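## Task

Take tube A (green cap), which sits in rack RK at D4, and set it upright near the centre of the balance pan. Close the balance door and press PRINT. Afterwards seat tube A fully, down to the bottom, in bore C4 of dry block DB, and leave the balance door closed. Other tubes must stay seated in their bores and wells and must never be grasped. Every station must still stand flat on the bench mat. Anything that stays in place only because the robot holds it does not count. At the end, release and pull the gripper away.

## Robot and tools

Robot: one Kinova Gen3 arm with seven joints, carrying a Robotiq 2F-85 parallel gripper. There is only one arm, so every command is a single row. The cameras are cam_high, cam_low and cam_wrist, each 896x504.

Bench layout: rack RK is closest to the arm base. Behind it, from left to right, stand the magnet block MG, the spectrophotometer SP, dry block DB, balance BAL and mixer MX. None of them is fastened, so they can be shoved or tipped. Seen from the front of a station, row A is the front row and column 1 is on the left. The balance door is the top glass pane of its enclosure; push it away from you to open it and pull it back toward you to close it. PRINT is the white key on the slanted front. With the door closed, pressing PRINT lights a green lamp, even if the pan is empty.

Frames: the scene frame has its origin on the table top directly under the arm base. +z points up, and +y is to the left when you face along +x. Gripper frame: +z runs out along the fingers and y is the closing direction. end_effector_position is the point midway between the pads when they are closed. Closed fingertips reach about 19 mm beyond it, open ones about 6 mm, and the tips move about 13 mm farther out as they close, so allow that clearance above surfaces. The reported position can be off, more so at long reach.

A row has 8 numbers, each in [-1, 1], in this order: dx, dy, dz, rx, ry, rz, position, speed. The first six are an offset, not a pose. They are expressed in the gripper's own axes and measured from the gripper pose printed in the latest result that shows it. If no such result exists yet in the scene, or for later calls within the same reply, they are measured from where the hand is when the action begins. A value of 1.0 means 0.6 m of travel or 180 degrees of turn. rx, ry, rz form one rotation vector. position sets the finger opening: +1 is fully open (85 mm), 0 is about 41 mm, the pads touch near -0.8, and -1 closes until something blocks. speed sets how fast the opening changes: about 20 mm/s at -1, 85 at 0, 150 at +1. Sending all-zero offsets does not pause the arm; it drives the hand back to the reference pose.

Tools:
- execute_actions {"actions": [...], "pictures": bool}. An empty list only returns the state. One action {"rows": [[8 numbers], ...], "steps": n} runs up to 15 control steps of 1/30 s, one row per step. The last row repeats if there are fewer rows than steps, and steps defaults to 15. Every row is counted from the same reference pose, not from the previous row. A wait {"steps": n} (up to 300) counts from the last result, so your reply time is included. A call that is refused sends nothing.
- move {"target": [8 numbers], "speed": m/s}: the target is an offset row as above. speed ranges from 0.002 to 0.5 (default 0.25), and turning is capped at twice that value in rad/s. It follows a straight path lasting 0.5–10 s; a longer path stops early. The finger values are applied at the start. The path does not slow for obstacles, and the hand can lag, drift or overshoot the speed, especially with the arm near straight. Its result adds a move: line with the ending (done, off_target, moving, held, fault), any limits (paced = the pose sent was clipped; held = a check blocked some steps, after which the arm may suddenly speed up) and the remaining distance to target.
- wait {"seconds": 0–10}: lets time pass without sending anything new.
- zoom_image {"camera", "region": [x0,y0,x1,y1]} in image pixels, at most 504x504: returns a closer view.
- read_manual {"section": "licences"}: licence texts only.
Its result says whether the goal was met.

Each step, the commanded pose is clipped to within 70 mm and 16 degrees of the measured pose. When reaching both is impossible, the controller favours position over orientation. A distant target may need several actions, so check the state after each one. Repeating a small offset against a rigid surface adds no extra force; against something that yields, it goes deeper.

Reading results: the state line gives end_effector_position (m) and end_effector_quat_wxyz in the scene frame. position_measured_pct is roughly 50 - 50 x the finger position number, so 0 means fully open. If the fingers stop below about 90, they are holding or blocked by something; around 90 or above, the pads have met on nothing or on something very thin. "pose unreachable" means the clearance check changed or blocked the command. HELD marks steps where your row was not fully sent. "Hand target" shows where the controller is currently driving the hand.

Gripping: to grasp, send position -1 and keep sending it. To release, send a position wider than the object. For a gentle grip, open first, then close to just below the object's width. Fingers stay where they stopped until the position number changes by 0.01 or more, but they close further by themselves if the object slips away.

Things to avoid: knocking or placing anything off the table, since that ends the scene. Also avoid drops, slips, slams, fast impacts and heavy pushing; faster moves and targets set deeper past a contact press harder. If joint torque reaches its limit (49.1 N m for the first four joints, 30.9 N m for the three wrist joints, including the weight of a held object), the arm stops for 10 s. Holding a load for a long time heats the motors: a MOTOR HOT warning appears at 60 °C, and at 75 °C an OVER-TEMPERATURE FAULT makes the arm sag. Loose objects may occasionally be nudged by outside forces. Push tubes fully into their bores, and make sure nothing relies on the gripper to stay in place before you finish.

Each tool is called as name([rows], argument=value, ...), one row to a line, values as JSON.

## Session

execute_actions(actions=[])

Scene clock: 0.00 s of 12600.00 s.
end_effector_position=(+0.2623, -0.3079, +0.3676) position_measured_pct=0.0 end_effector_quat_wxyz=(+0.055, +0.732, +0.679, -0.014)
Joint positions: [0.648 0.182 0.162 1.753 0.004 1.102 0.721]
Joint velocities: [ 0.     0.     0.     0.001 -0.002 -0.    -0.   ]
Motor temperatures (°C, as the motors report them): [30 33 28 33 33 36 40]
Hand target: +0.262, -0.308, +0.368; +0.055, +0.732, +0.679, -0.014

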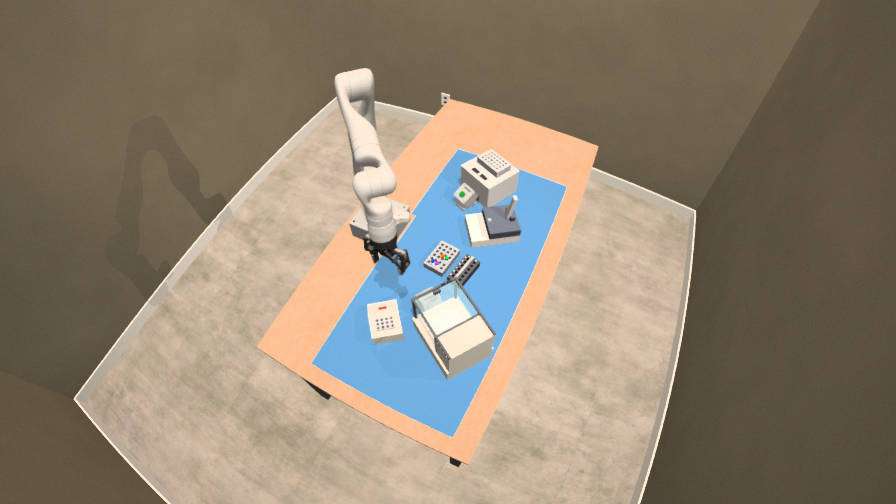

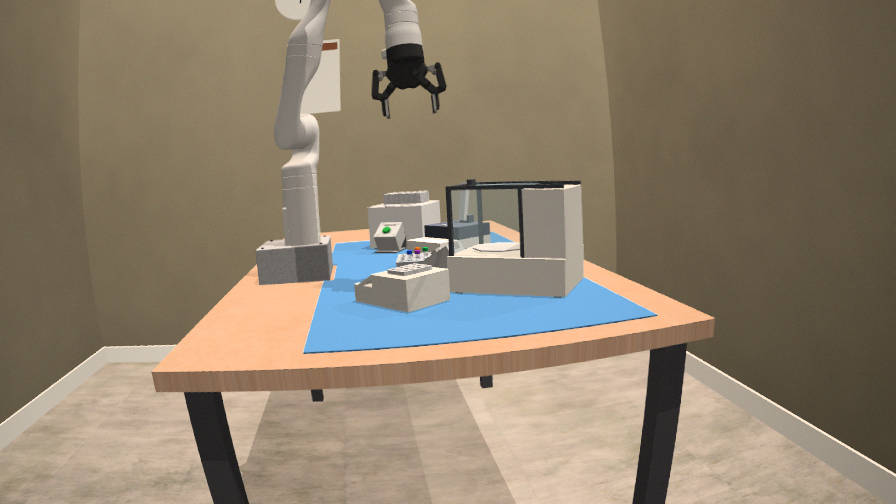

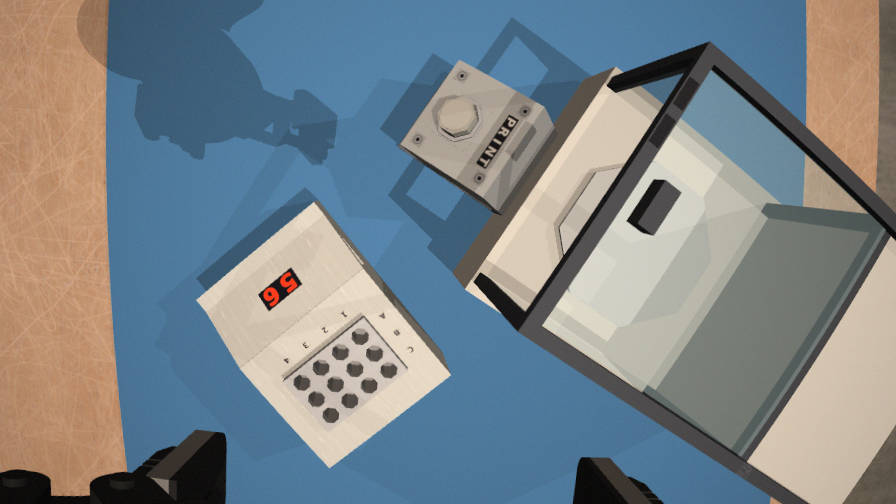

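move(target=[0.11, 0.163, 0.1, 0.02, 0.03, 0.155, 0.25, 0], speed=0.15)

Scene clock: 22.17 s of 12600.00 s.
end_effector_position=(+0.3675, -0.2556, +0.3080) position_measured_pct=37.7 end_effector_quat_wxyz=(+0.002, +0.875, +0.483, +0.012)
Joint positions: [ 0.452  0.403  0.169  1.647 -0.095  1.087  0.083]
Joint velocities: [-0.003  0.005 -0.002 -0.    -0.001 -0.    -0.005]
Motor temperatures (°C, as the motors report them): [30 33 27 33 33 36 40]
Hand target: +0.368, -0.255, +0.308; +0.002, +0.875, +0.483, +0.012
Off the commanded pose: 0.001 m, 0 deg.
move: done

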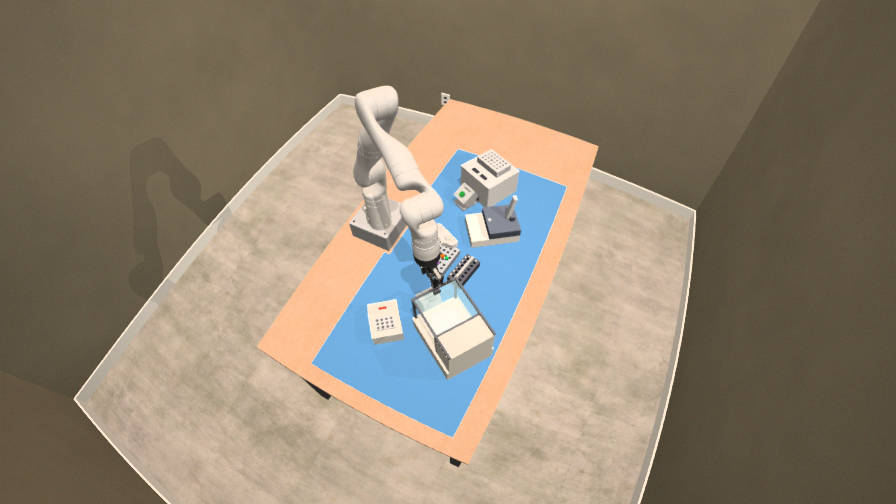

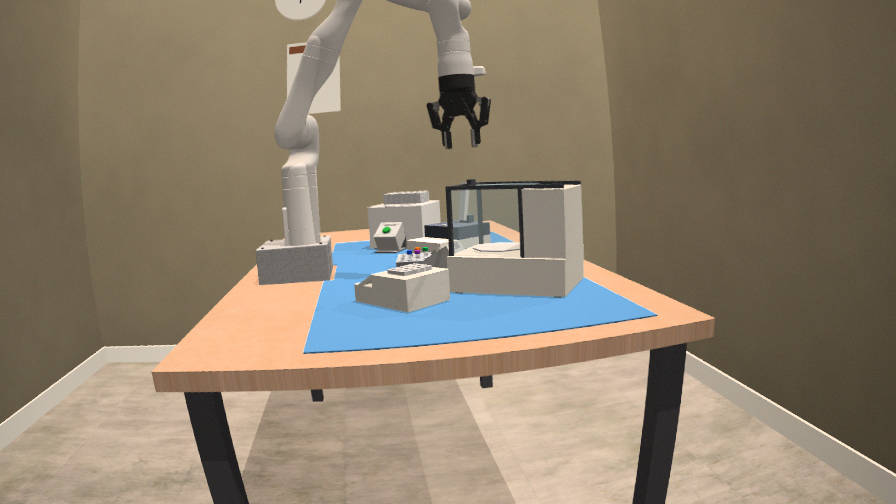

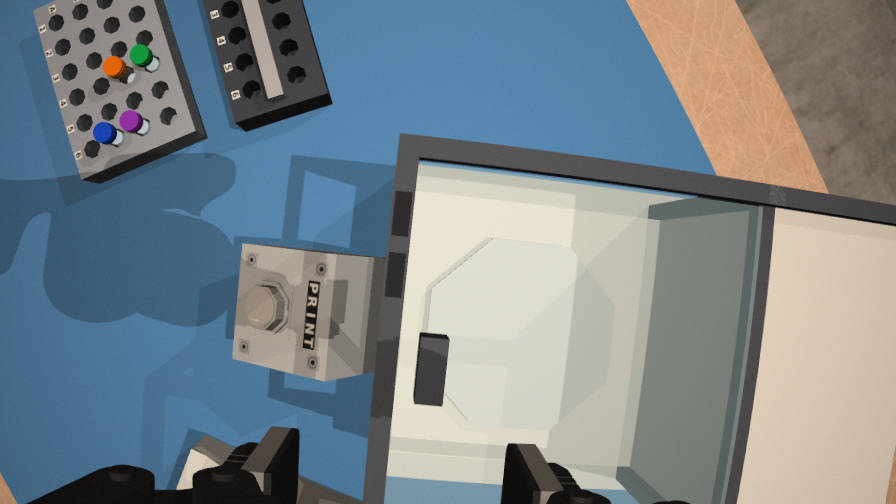

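move(target=[0.022, 0.012, 0.07, 0, 0, 0.026, 0.25, 0], speed=0.08)

Scene clock: 31.03 s of 12600.00 s.
end_effector_position=(+0.3816, -0.2481, +0.2666) position_measured_pct=37.7 end_effector_quat_wxyz=(+0.002, +0.894, +0.447, +0.012)
Joint positions: [ 0.42   0.468  0.175  1.693 -0.116  0.976 -0.01 ]
Joint velocities: [-0.002  0.004  0.     0.001  0.001 -0.003 -0.001]
Motor temperatures (°C, as the motors report them): [30 33 27 33 33 36 40]
Hand target: +0.382, -0.248, +0.266; +0.002, +0.894, +0.447, +0.012
Off the commanded pose: 0.000 m, 0 deg.
move: done

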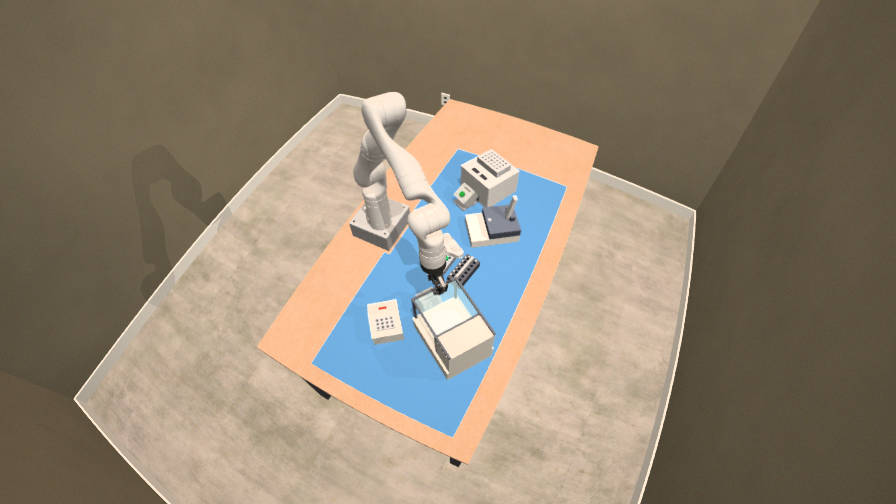

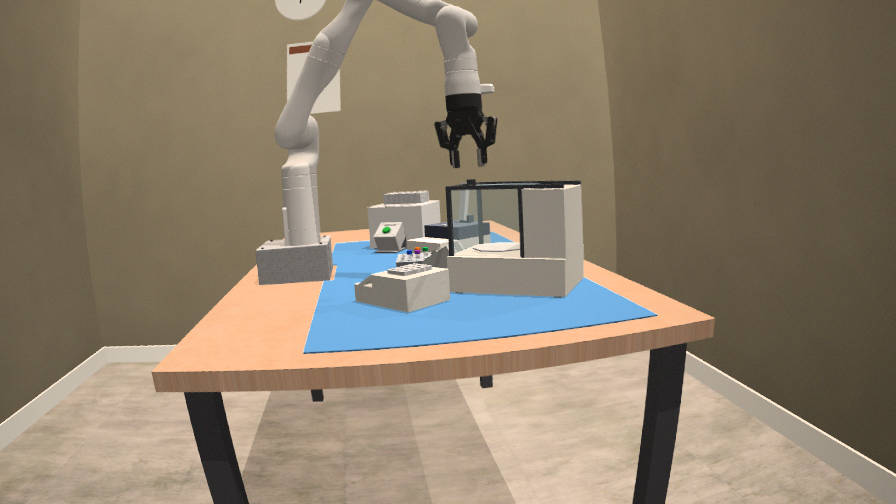

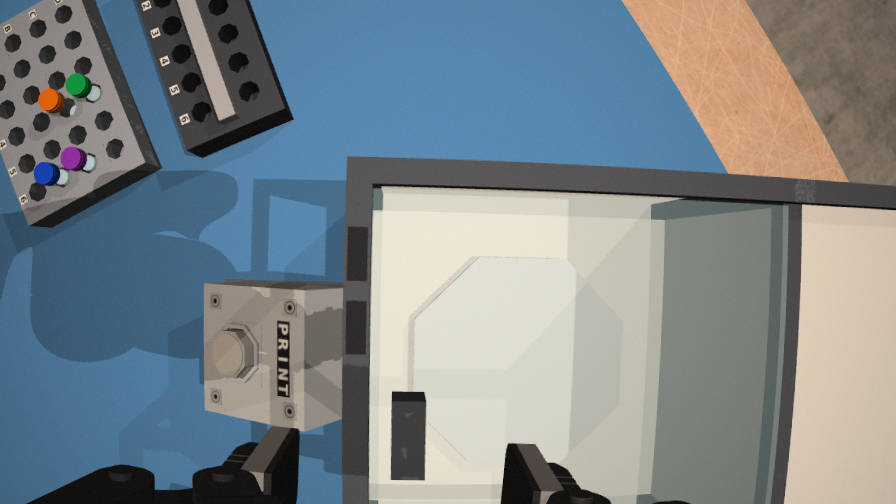

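move(target=[0.007, 0, 0.050, 0, 0, 0, 0.25, 0], speed=0.02)

move(target=[0, 0, 0, 0, 0, 0, -1, -0.5], speed=0.01)

Scene clock: 38.17 s of 12600.00 s.
end_effector_position=(+0.3848, -0.2446, +0.2368) position_measured_pct=37.7 end_effector_quat_wxyz=(+0.002, +0.894, +0.447, +0.012)
Joint positions: [ 0.417  0.512  0.166  1.734 -0.127  0.893 -0.011]
Joint velocities: [-0.     0.002  0.001  0.001 -0.001 -0.002 -0.001]
Motor temperatures (°C, as the motors report them): [30 33 27 33 33 36 40]
Hand target: +0.385, -0.245, +0.237; +0.002, +0.894, +0.447, +0.012
Off the commanded pose: 0.000 m, 0 deg.
move: done

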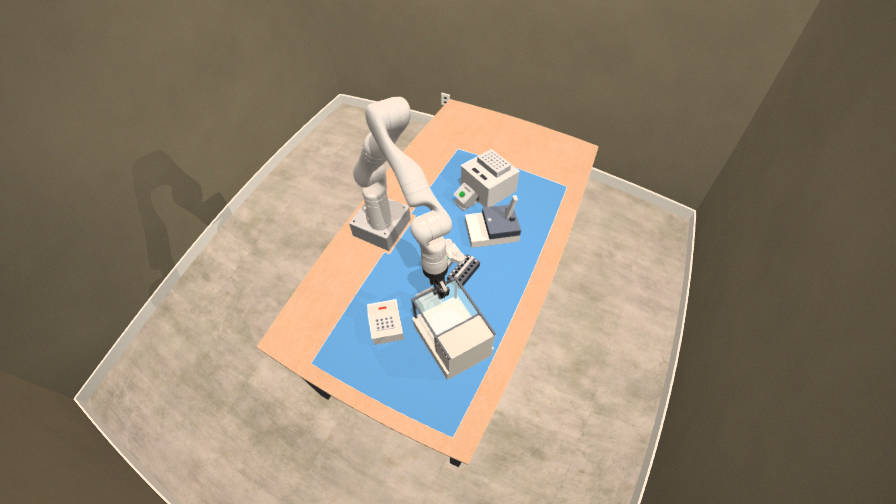

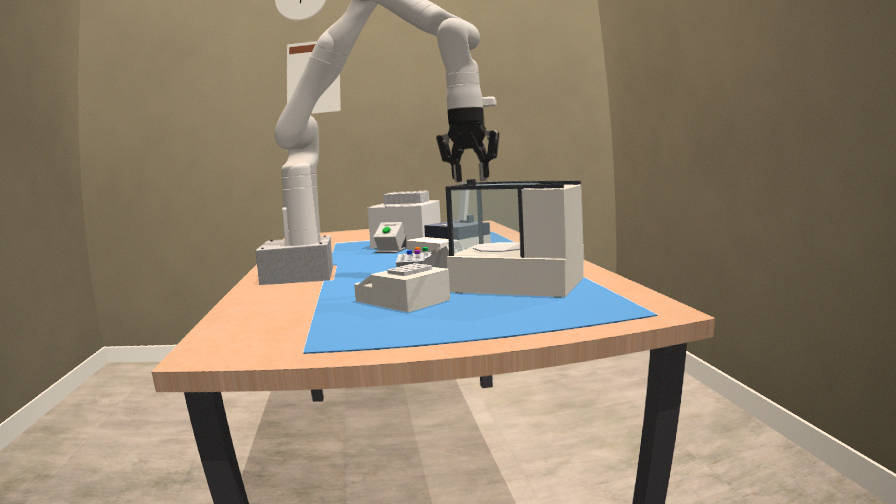

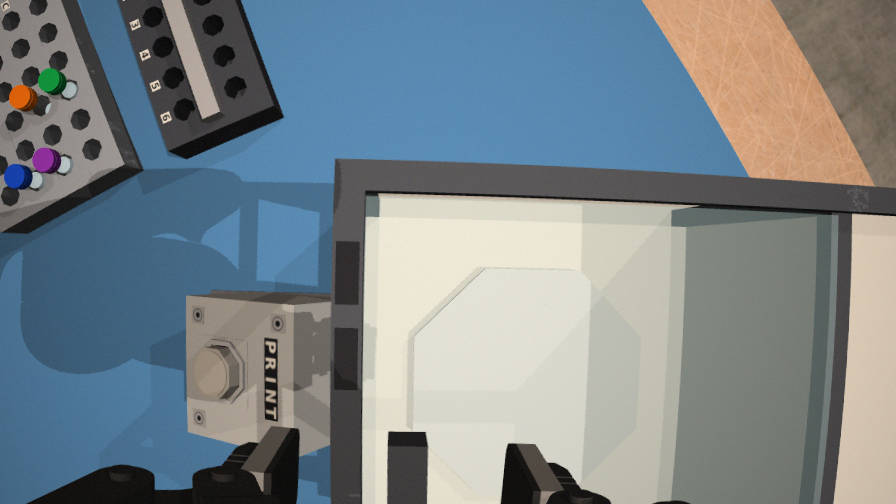

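Scene clock: 39.37 s of 12600.00 s.
end_effector_position=(+0.3860, -0.2453, +0.2373) position_measured_pct=84.5 end_effector_quat_wxyz=(+0.004, +0.894, +0.449, +0.013)
Joint positions: [ 0.416  0.512  0.165  1.732 -0.125  0.891 -0.009]
Joint velocities: [-0.     0.     0.002 -0.003 -0.002 -0.001  0.001]
Motor temperatures (°C, as the motors report them): [30 33 27 33 33 36 40]
Hand target: +0.385, -0.245, +0.237; +0.002, +0.894, +0.447, +0.012
Off the commanded pose: 0.001 m, 0 deg.
move: done

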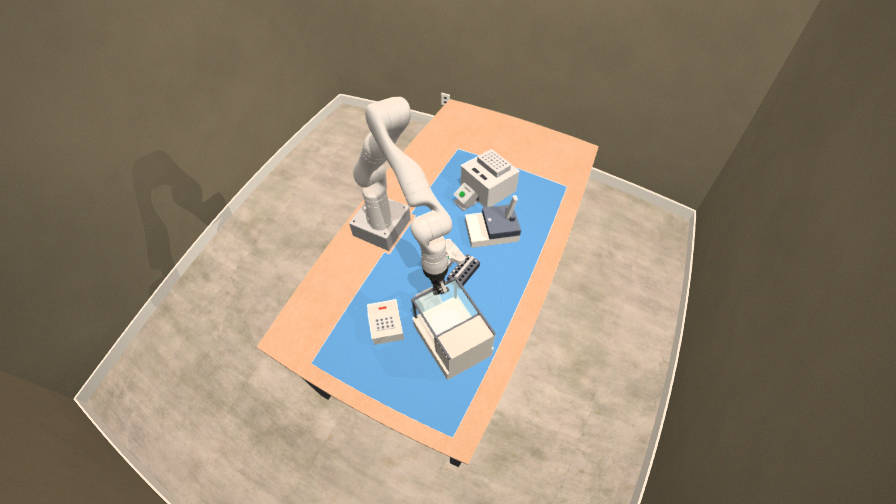

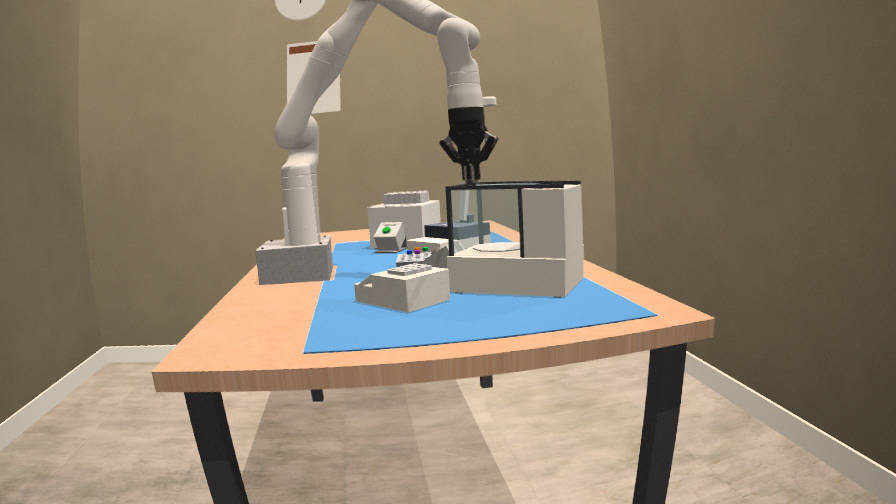

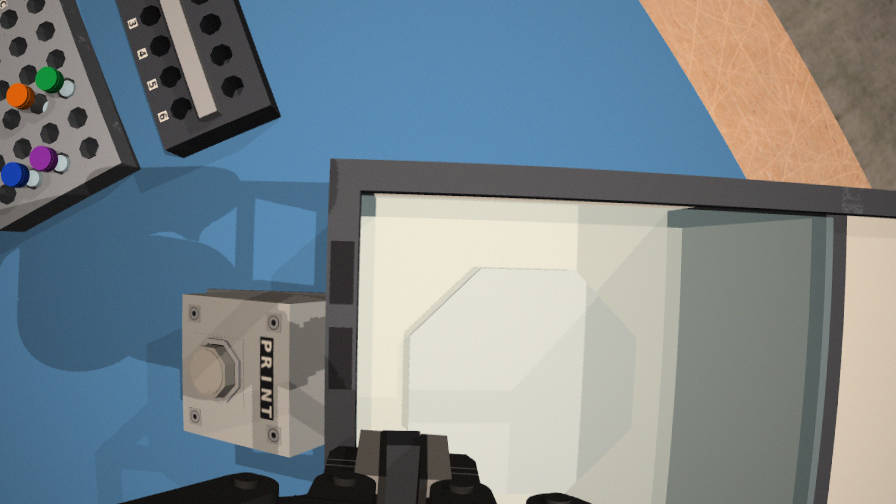

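move(target=[-0.003, 0.18, 0, 0, 0, 0, -1, -0.5], speed=0.035)

Scene clock: 46.23 s of 12600.00 s.
end_effector_position=(+0.4741, -0.3051, +0.2380) position_measured_pct=84.5 end_effector_quat_wxyz=(+0.000, +0.892, +0.453, +0.014)
Joint positions: [ 0.457  0.73   0.167  1.315 -0.15   1.097  0.011]
Joint velocities: [-0.001  0.005  0.004 -0.007 -0.005  0.004  0.003]
Motor temperatures (°C, as the motors report them): [30 34 27 33 33 36 40]
Hand target: +0.472, -0.311, +0.240; +0.004, +0.893, +0.449, +0.013
Off the commanded pose: 0.007 m, 1 deg.
move: off_target

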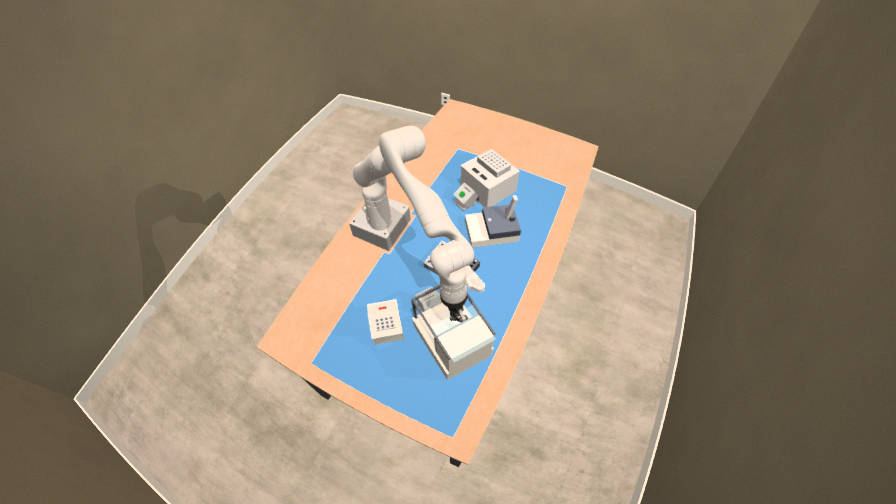

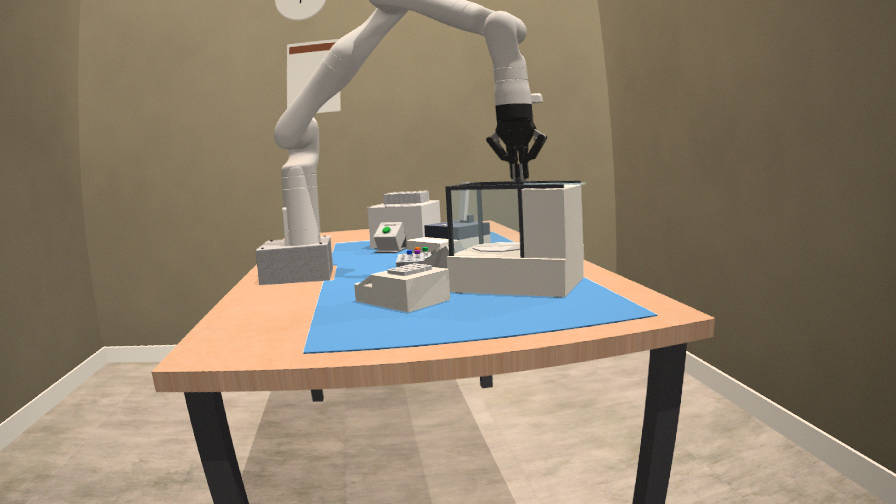

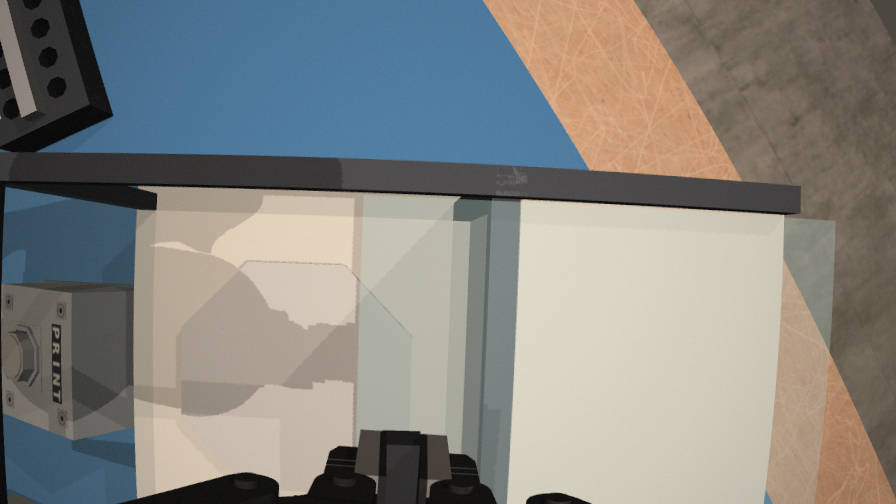

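move(target=[0.001, 0.025, 0, 0, 0, 0, -1, -0.5], speed=0.005)

Scene clock: 56.43 s of 12600.00 s.
end_effector_position=(+0.4863, -0.3123, +0.2379) position_measured_pct=84.5 end_effector_quat_wxyz=(-0.001, +0.891, +0.454, +0.013)
Joint positions: [ 0.46   0.763  0.169  1.248 -0.154  1.132  0.011]
Joint velocities: [-0.     0.001  0.001 -0.001 -0.001  0.001  0.001]
Motor temperatures (°C, as the motors report them): [30 34 27 34 33 36 40]
Hand target: +0.487, -0.313, +0.238; +0.000, +0.892, +0.453, +0.014
Off the commanded pose: 0.001 m, 0 deg.
move: done

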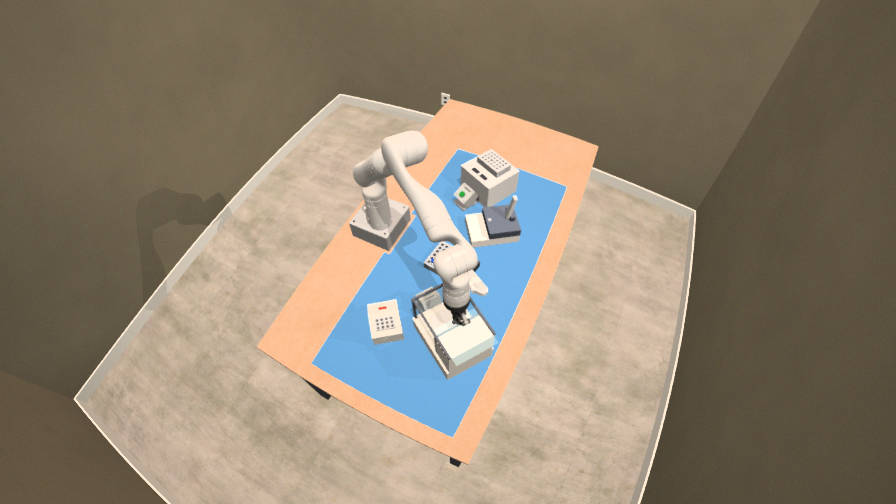

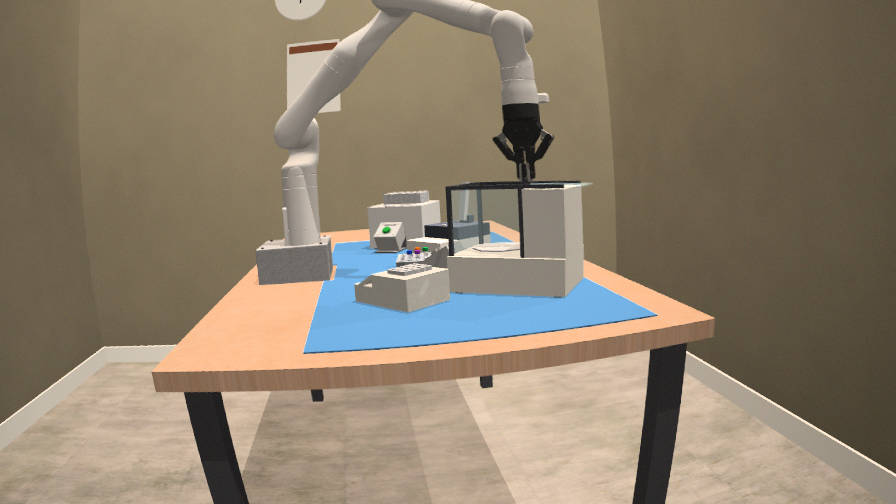

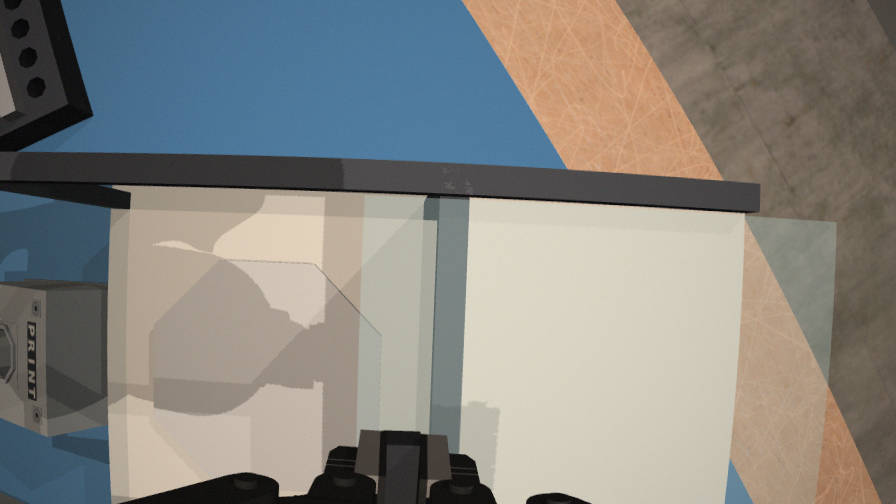

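move(target=[0, -0.001, 0, 0, 0, 0, -0.4, -0.5], speed=0.01)

move(target=[0, 0, -0.1, 0, 0, 0, -0.4, -0.5], speed=0.06)

Scene clock: 88.00 s of 12600.00 s.
end_effector_position=(+0.4858, -0.3120, +0.2379) position_measured_pct=69.8 end_effector_quat_wxyz=(-0.001, +0.891, +0.454, +0.013)
Joint positions: [ 0.459  0.762  0.169  1.251 -0.154  1.131  0.012]
Joint velocities: [-0.    -0.     0.001 -0.    -0.001  0.001  0.   ]
Motor temperatures (°C, as the motors report them): [30 35 27 34 33 36 40]
Hand target: +0.486, -0.312, +0.238; -0.001, +0.891, +0.454, +0.013
Off the commanded pose: 0.000 m, 0 deg.
move: done

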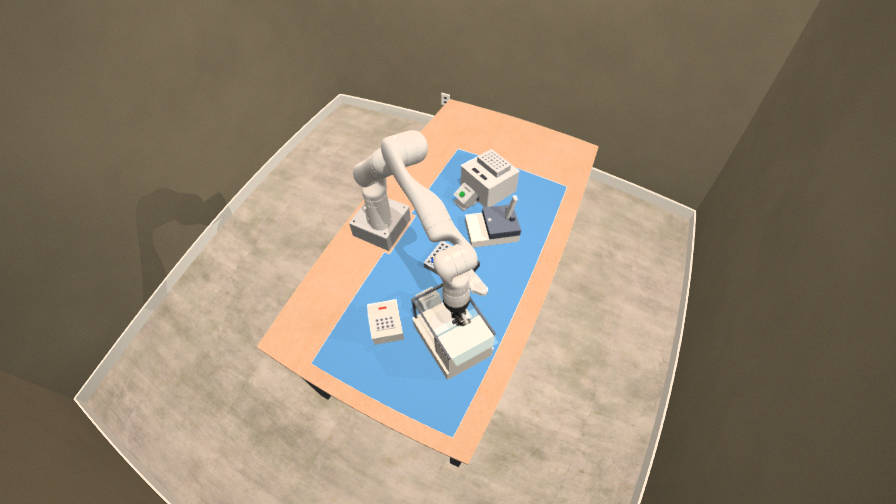

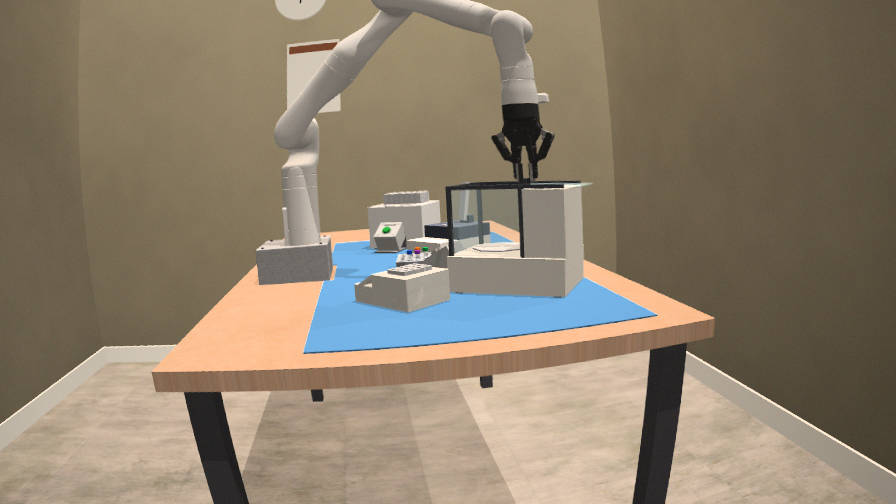

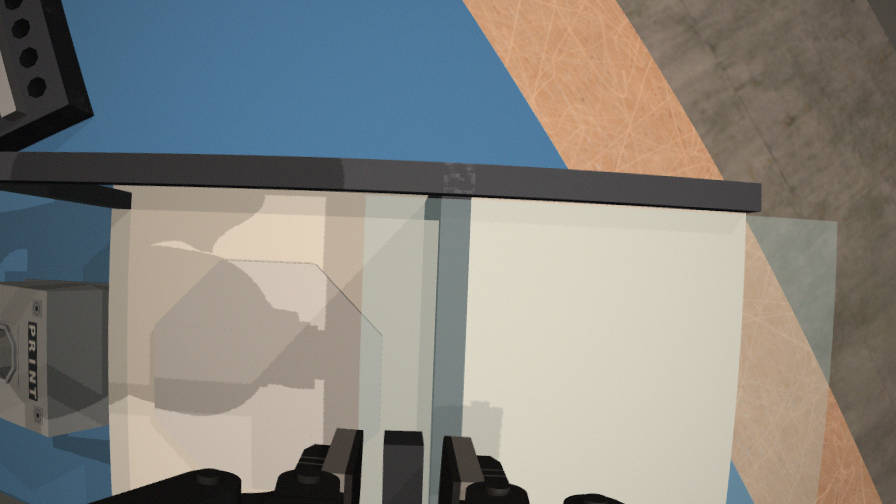

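Scene clock: 89.33 s of 12600.00 s.
end_effector_position=(+0.4843, -0.3127, +0.2977) position_measured_pct=69.8 end_effector_quat_wxyz=(-0.001, +0.891, +0.454, +0.013)
Joint positions: [ 0.46   0.707  0.18   1.155 -0.145  1.281  0.002]
Joint velocities: [ 0.    -0.001  0.001 -0.003  0.001  0.005 -0.   ]
Motor temperatures (°C, as the motors report them): [30 35 27 34 33 36 40]
Hand target: +0.484, -0.313, +0.298; -0.001, +0.891, +0.454, +0.013
Off the commanded pose: 0.000 m, 0 deg.
move: done

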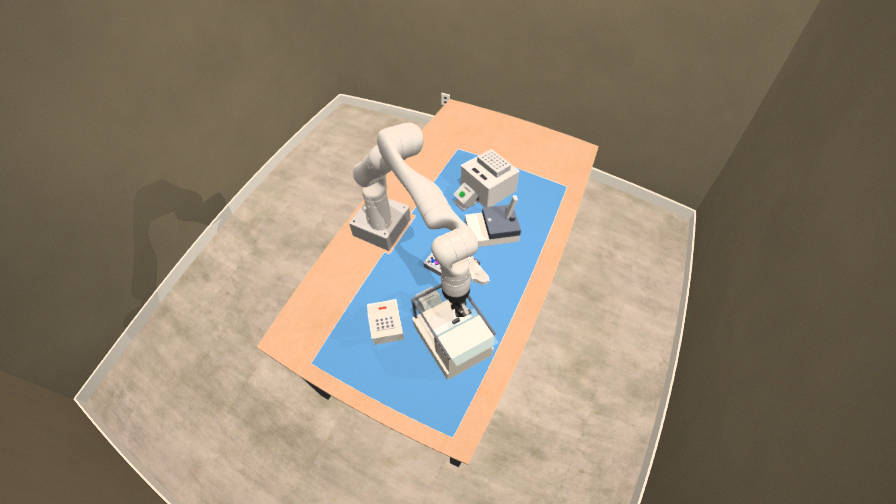

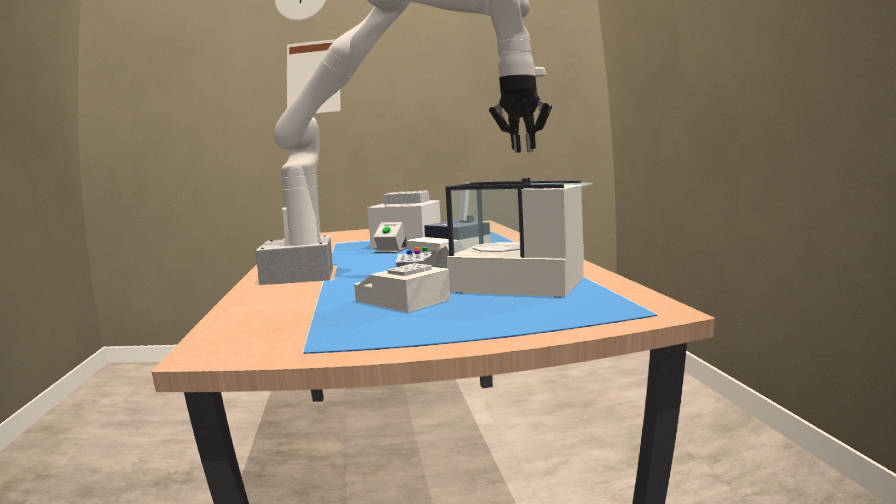

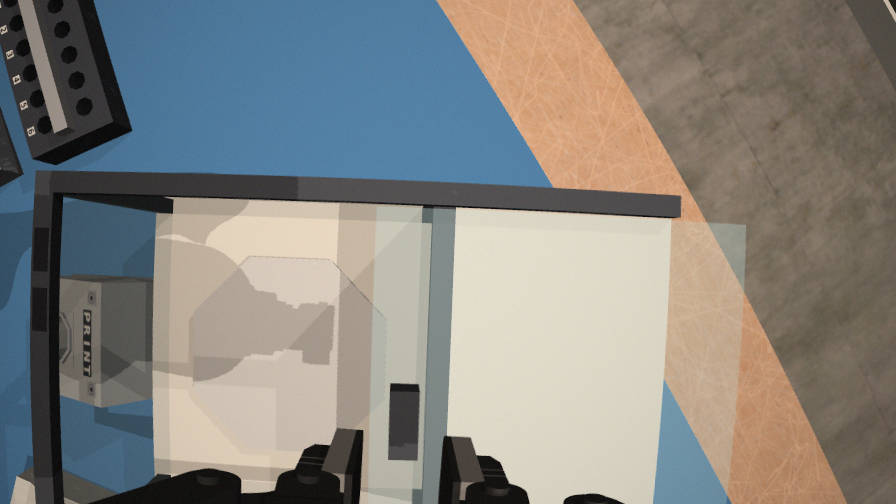

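move(target=[0.196, -0.523, 0.05, 0, 0, 0.389, -0.4, 0], speed=0.15)

Scene clock: 103.37 s of 12600.00 s.
end_effector_position=(+0.2988, -0.0343, +0.2660) position_measured_pct=69.8 end_effector_quat_wxyz=(-0.008, +0.990, -0.140, +0.010)
Joint positions: [-0.276  0.156  0.376  2.173 -0.099  0.808 -1.696]
Joint velocities: [-0.01  -0.005 -0.004  0.004  0.009 -0.001 -0.016]
Motor temperatures (°C, as the motors report them): [30 35 27 34 33 36 40]
Hand target: +0.299, -0.034, +0.266; -0.008, +0.990, -0.140, +0.010
Off the commanded pose: 0.002 m, 0 deg.
move: done

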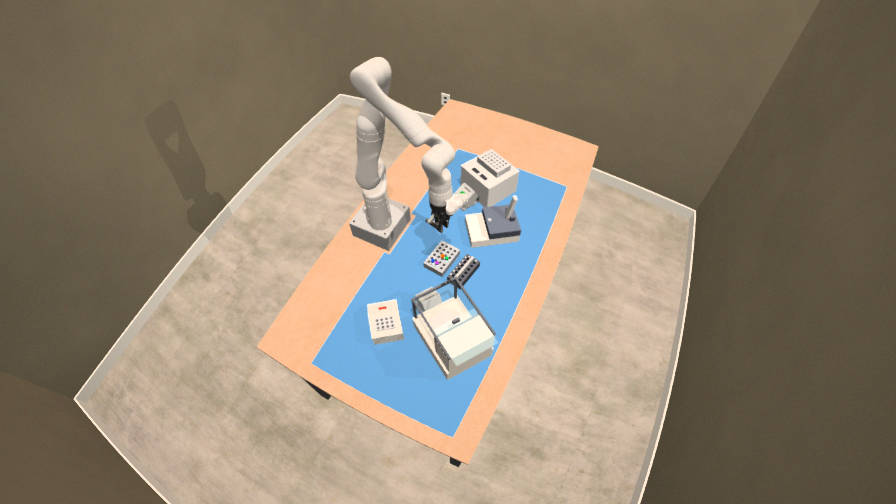

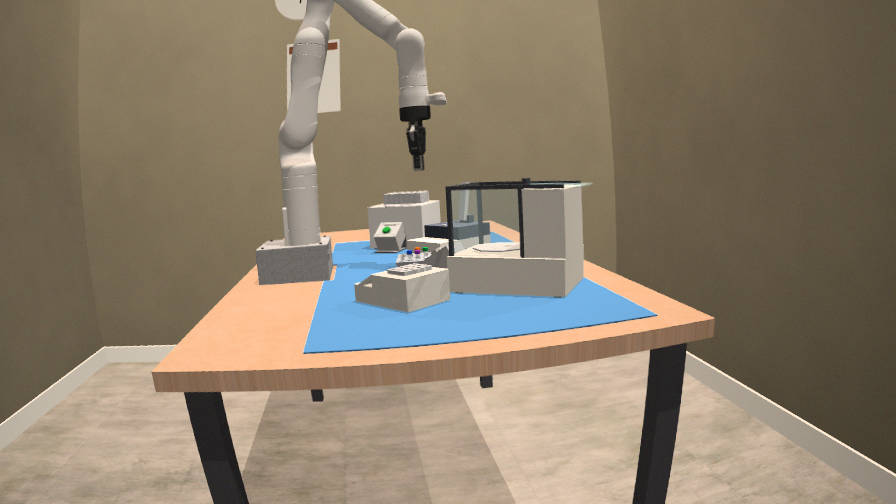

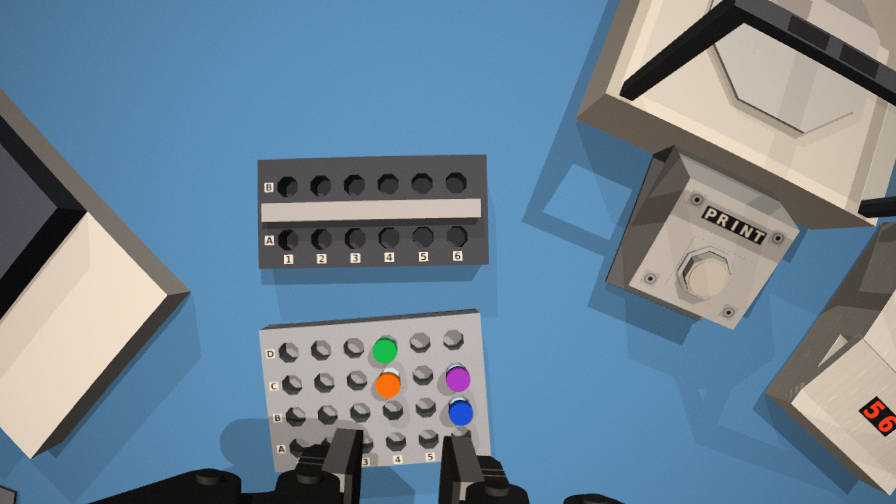

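move(target=[0.002, -0.027, 0.193, -0.006, -0.0056, -0.03, -0.4, 0], speed=0.1)

Scene clock: 117.73 s of 12600.00 s.
end_effector_position=(+0.3073, -0.0177, +0.1511) position_measured_pct=69.8 end_effector_quat_wxyz=(+0.001, +0.996, -0.093, +0.001)
Joint positions: [-0.199  0.467  0.238  2.292 -0.267  0.408 -1.504]
Joint velocities: [ 0.004  0.007 -0.002  0.001 -0.002 -0.002  0.002]
Motor temperatures (°C, as the motors report them): [30 35 27 34 33 36 40]
Hand target: +0.307, -0.018, +0.151; +0.001, +0.996, -0.093, +0.000
Off the commanded pose: 0.001 m, 0 deg.
move: done

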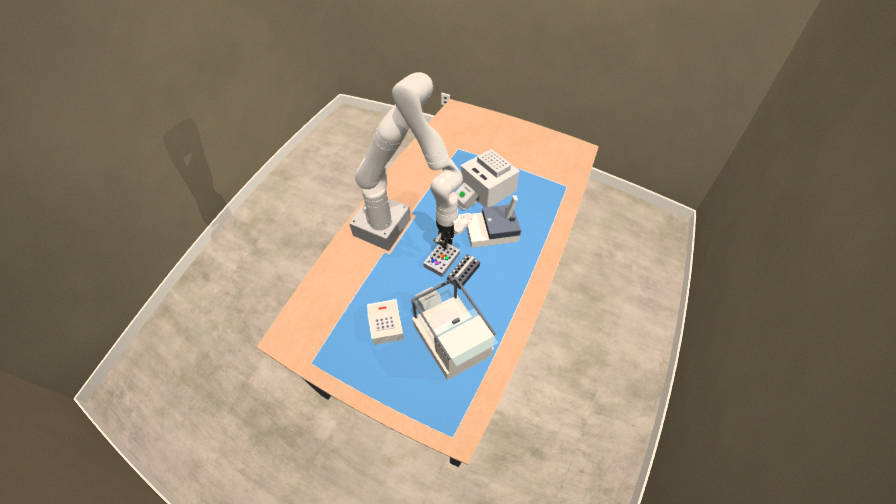

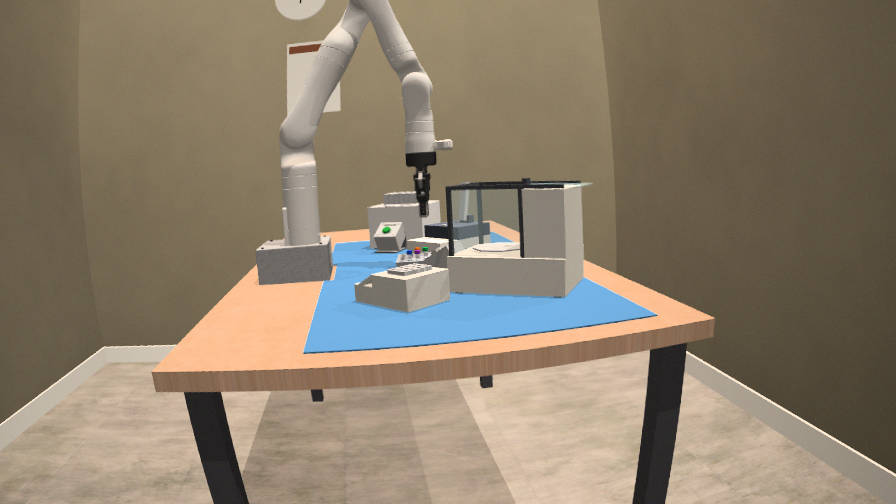

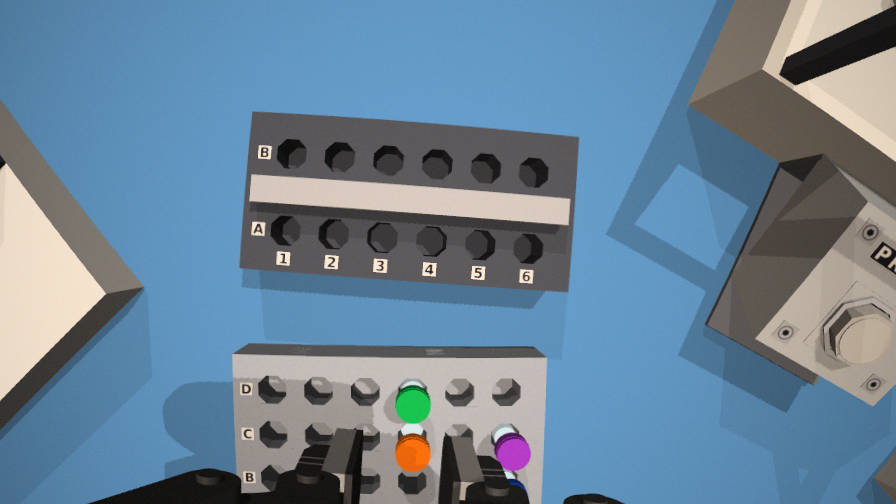

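move(target=[0, 0, 0.118, 0, 0, 0, -0.4, 0], speed=0.05)

Scene clock: 128.13 s of 12600.00 s.
end_effector_position=(+0.3078, -0.0179, +0.0807) position_measured_pct=69.8 end_effector_quat_wxyz=(+0.001, +0.996, -0.093, +0.001)
Joint positions: [-0.08   0.676  0.085  2.326 -0.346  0.151 -1.435]
Joint velocities: [ 0.006  0.008 -0.003  0.001 -0.001 -0.005  0.002]
Motor temperatures (°C, as the motors report them): [30 35 27 34 33 36 40]
Hand target: +0.308, -0.018, +0.080; +0.001, +0.996, -0.093, +0.001
Off the commanded pose: 0.001 m, 0 deg.
move: done

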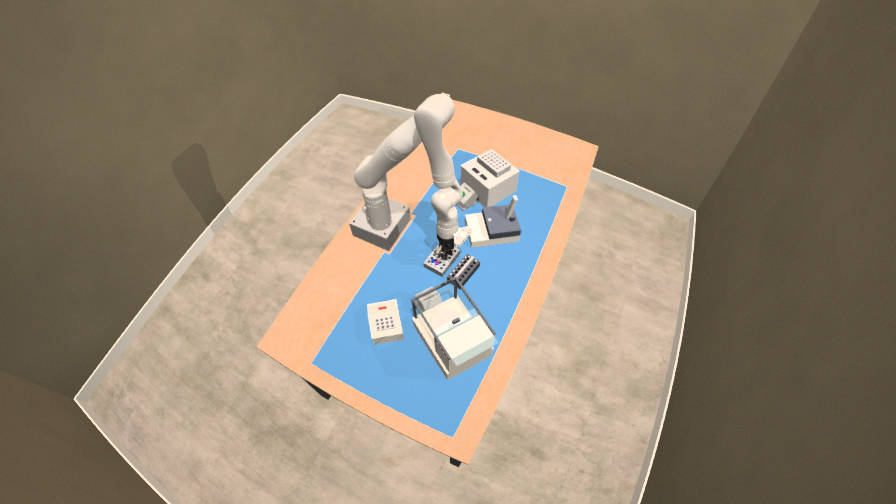

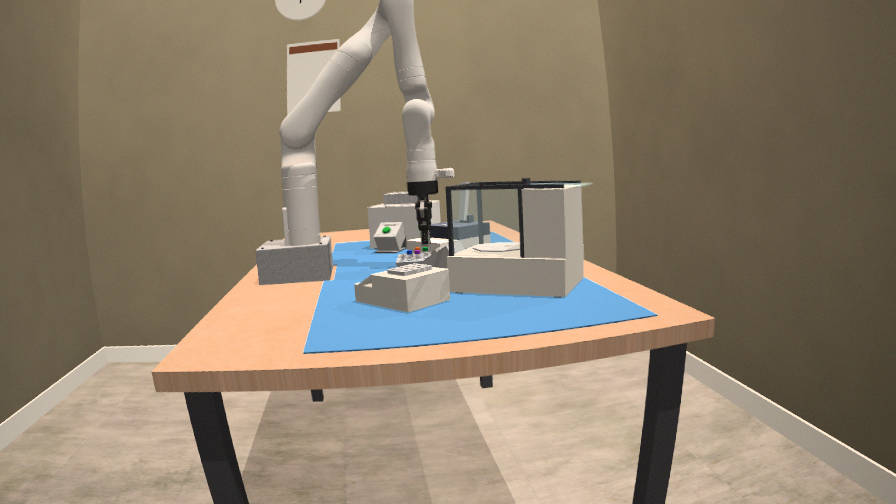

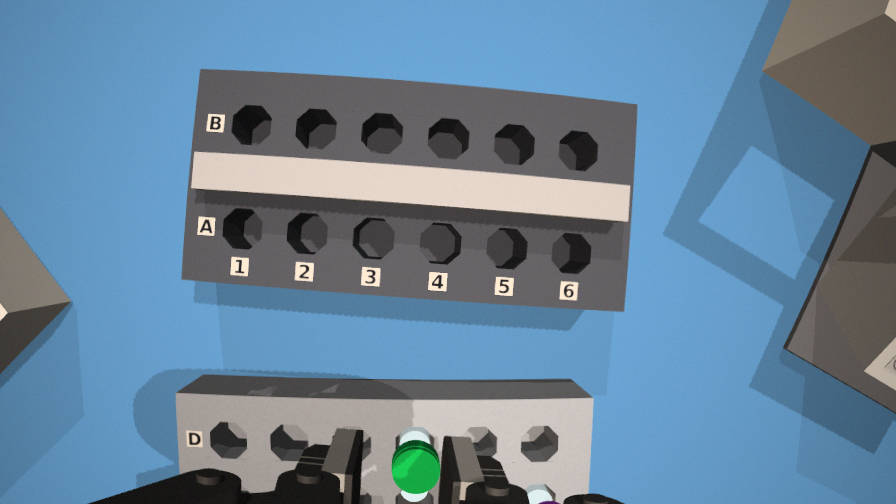

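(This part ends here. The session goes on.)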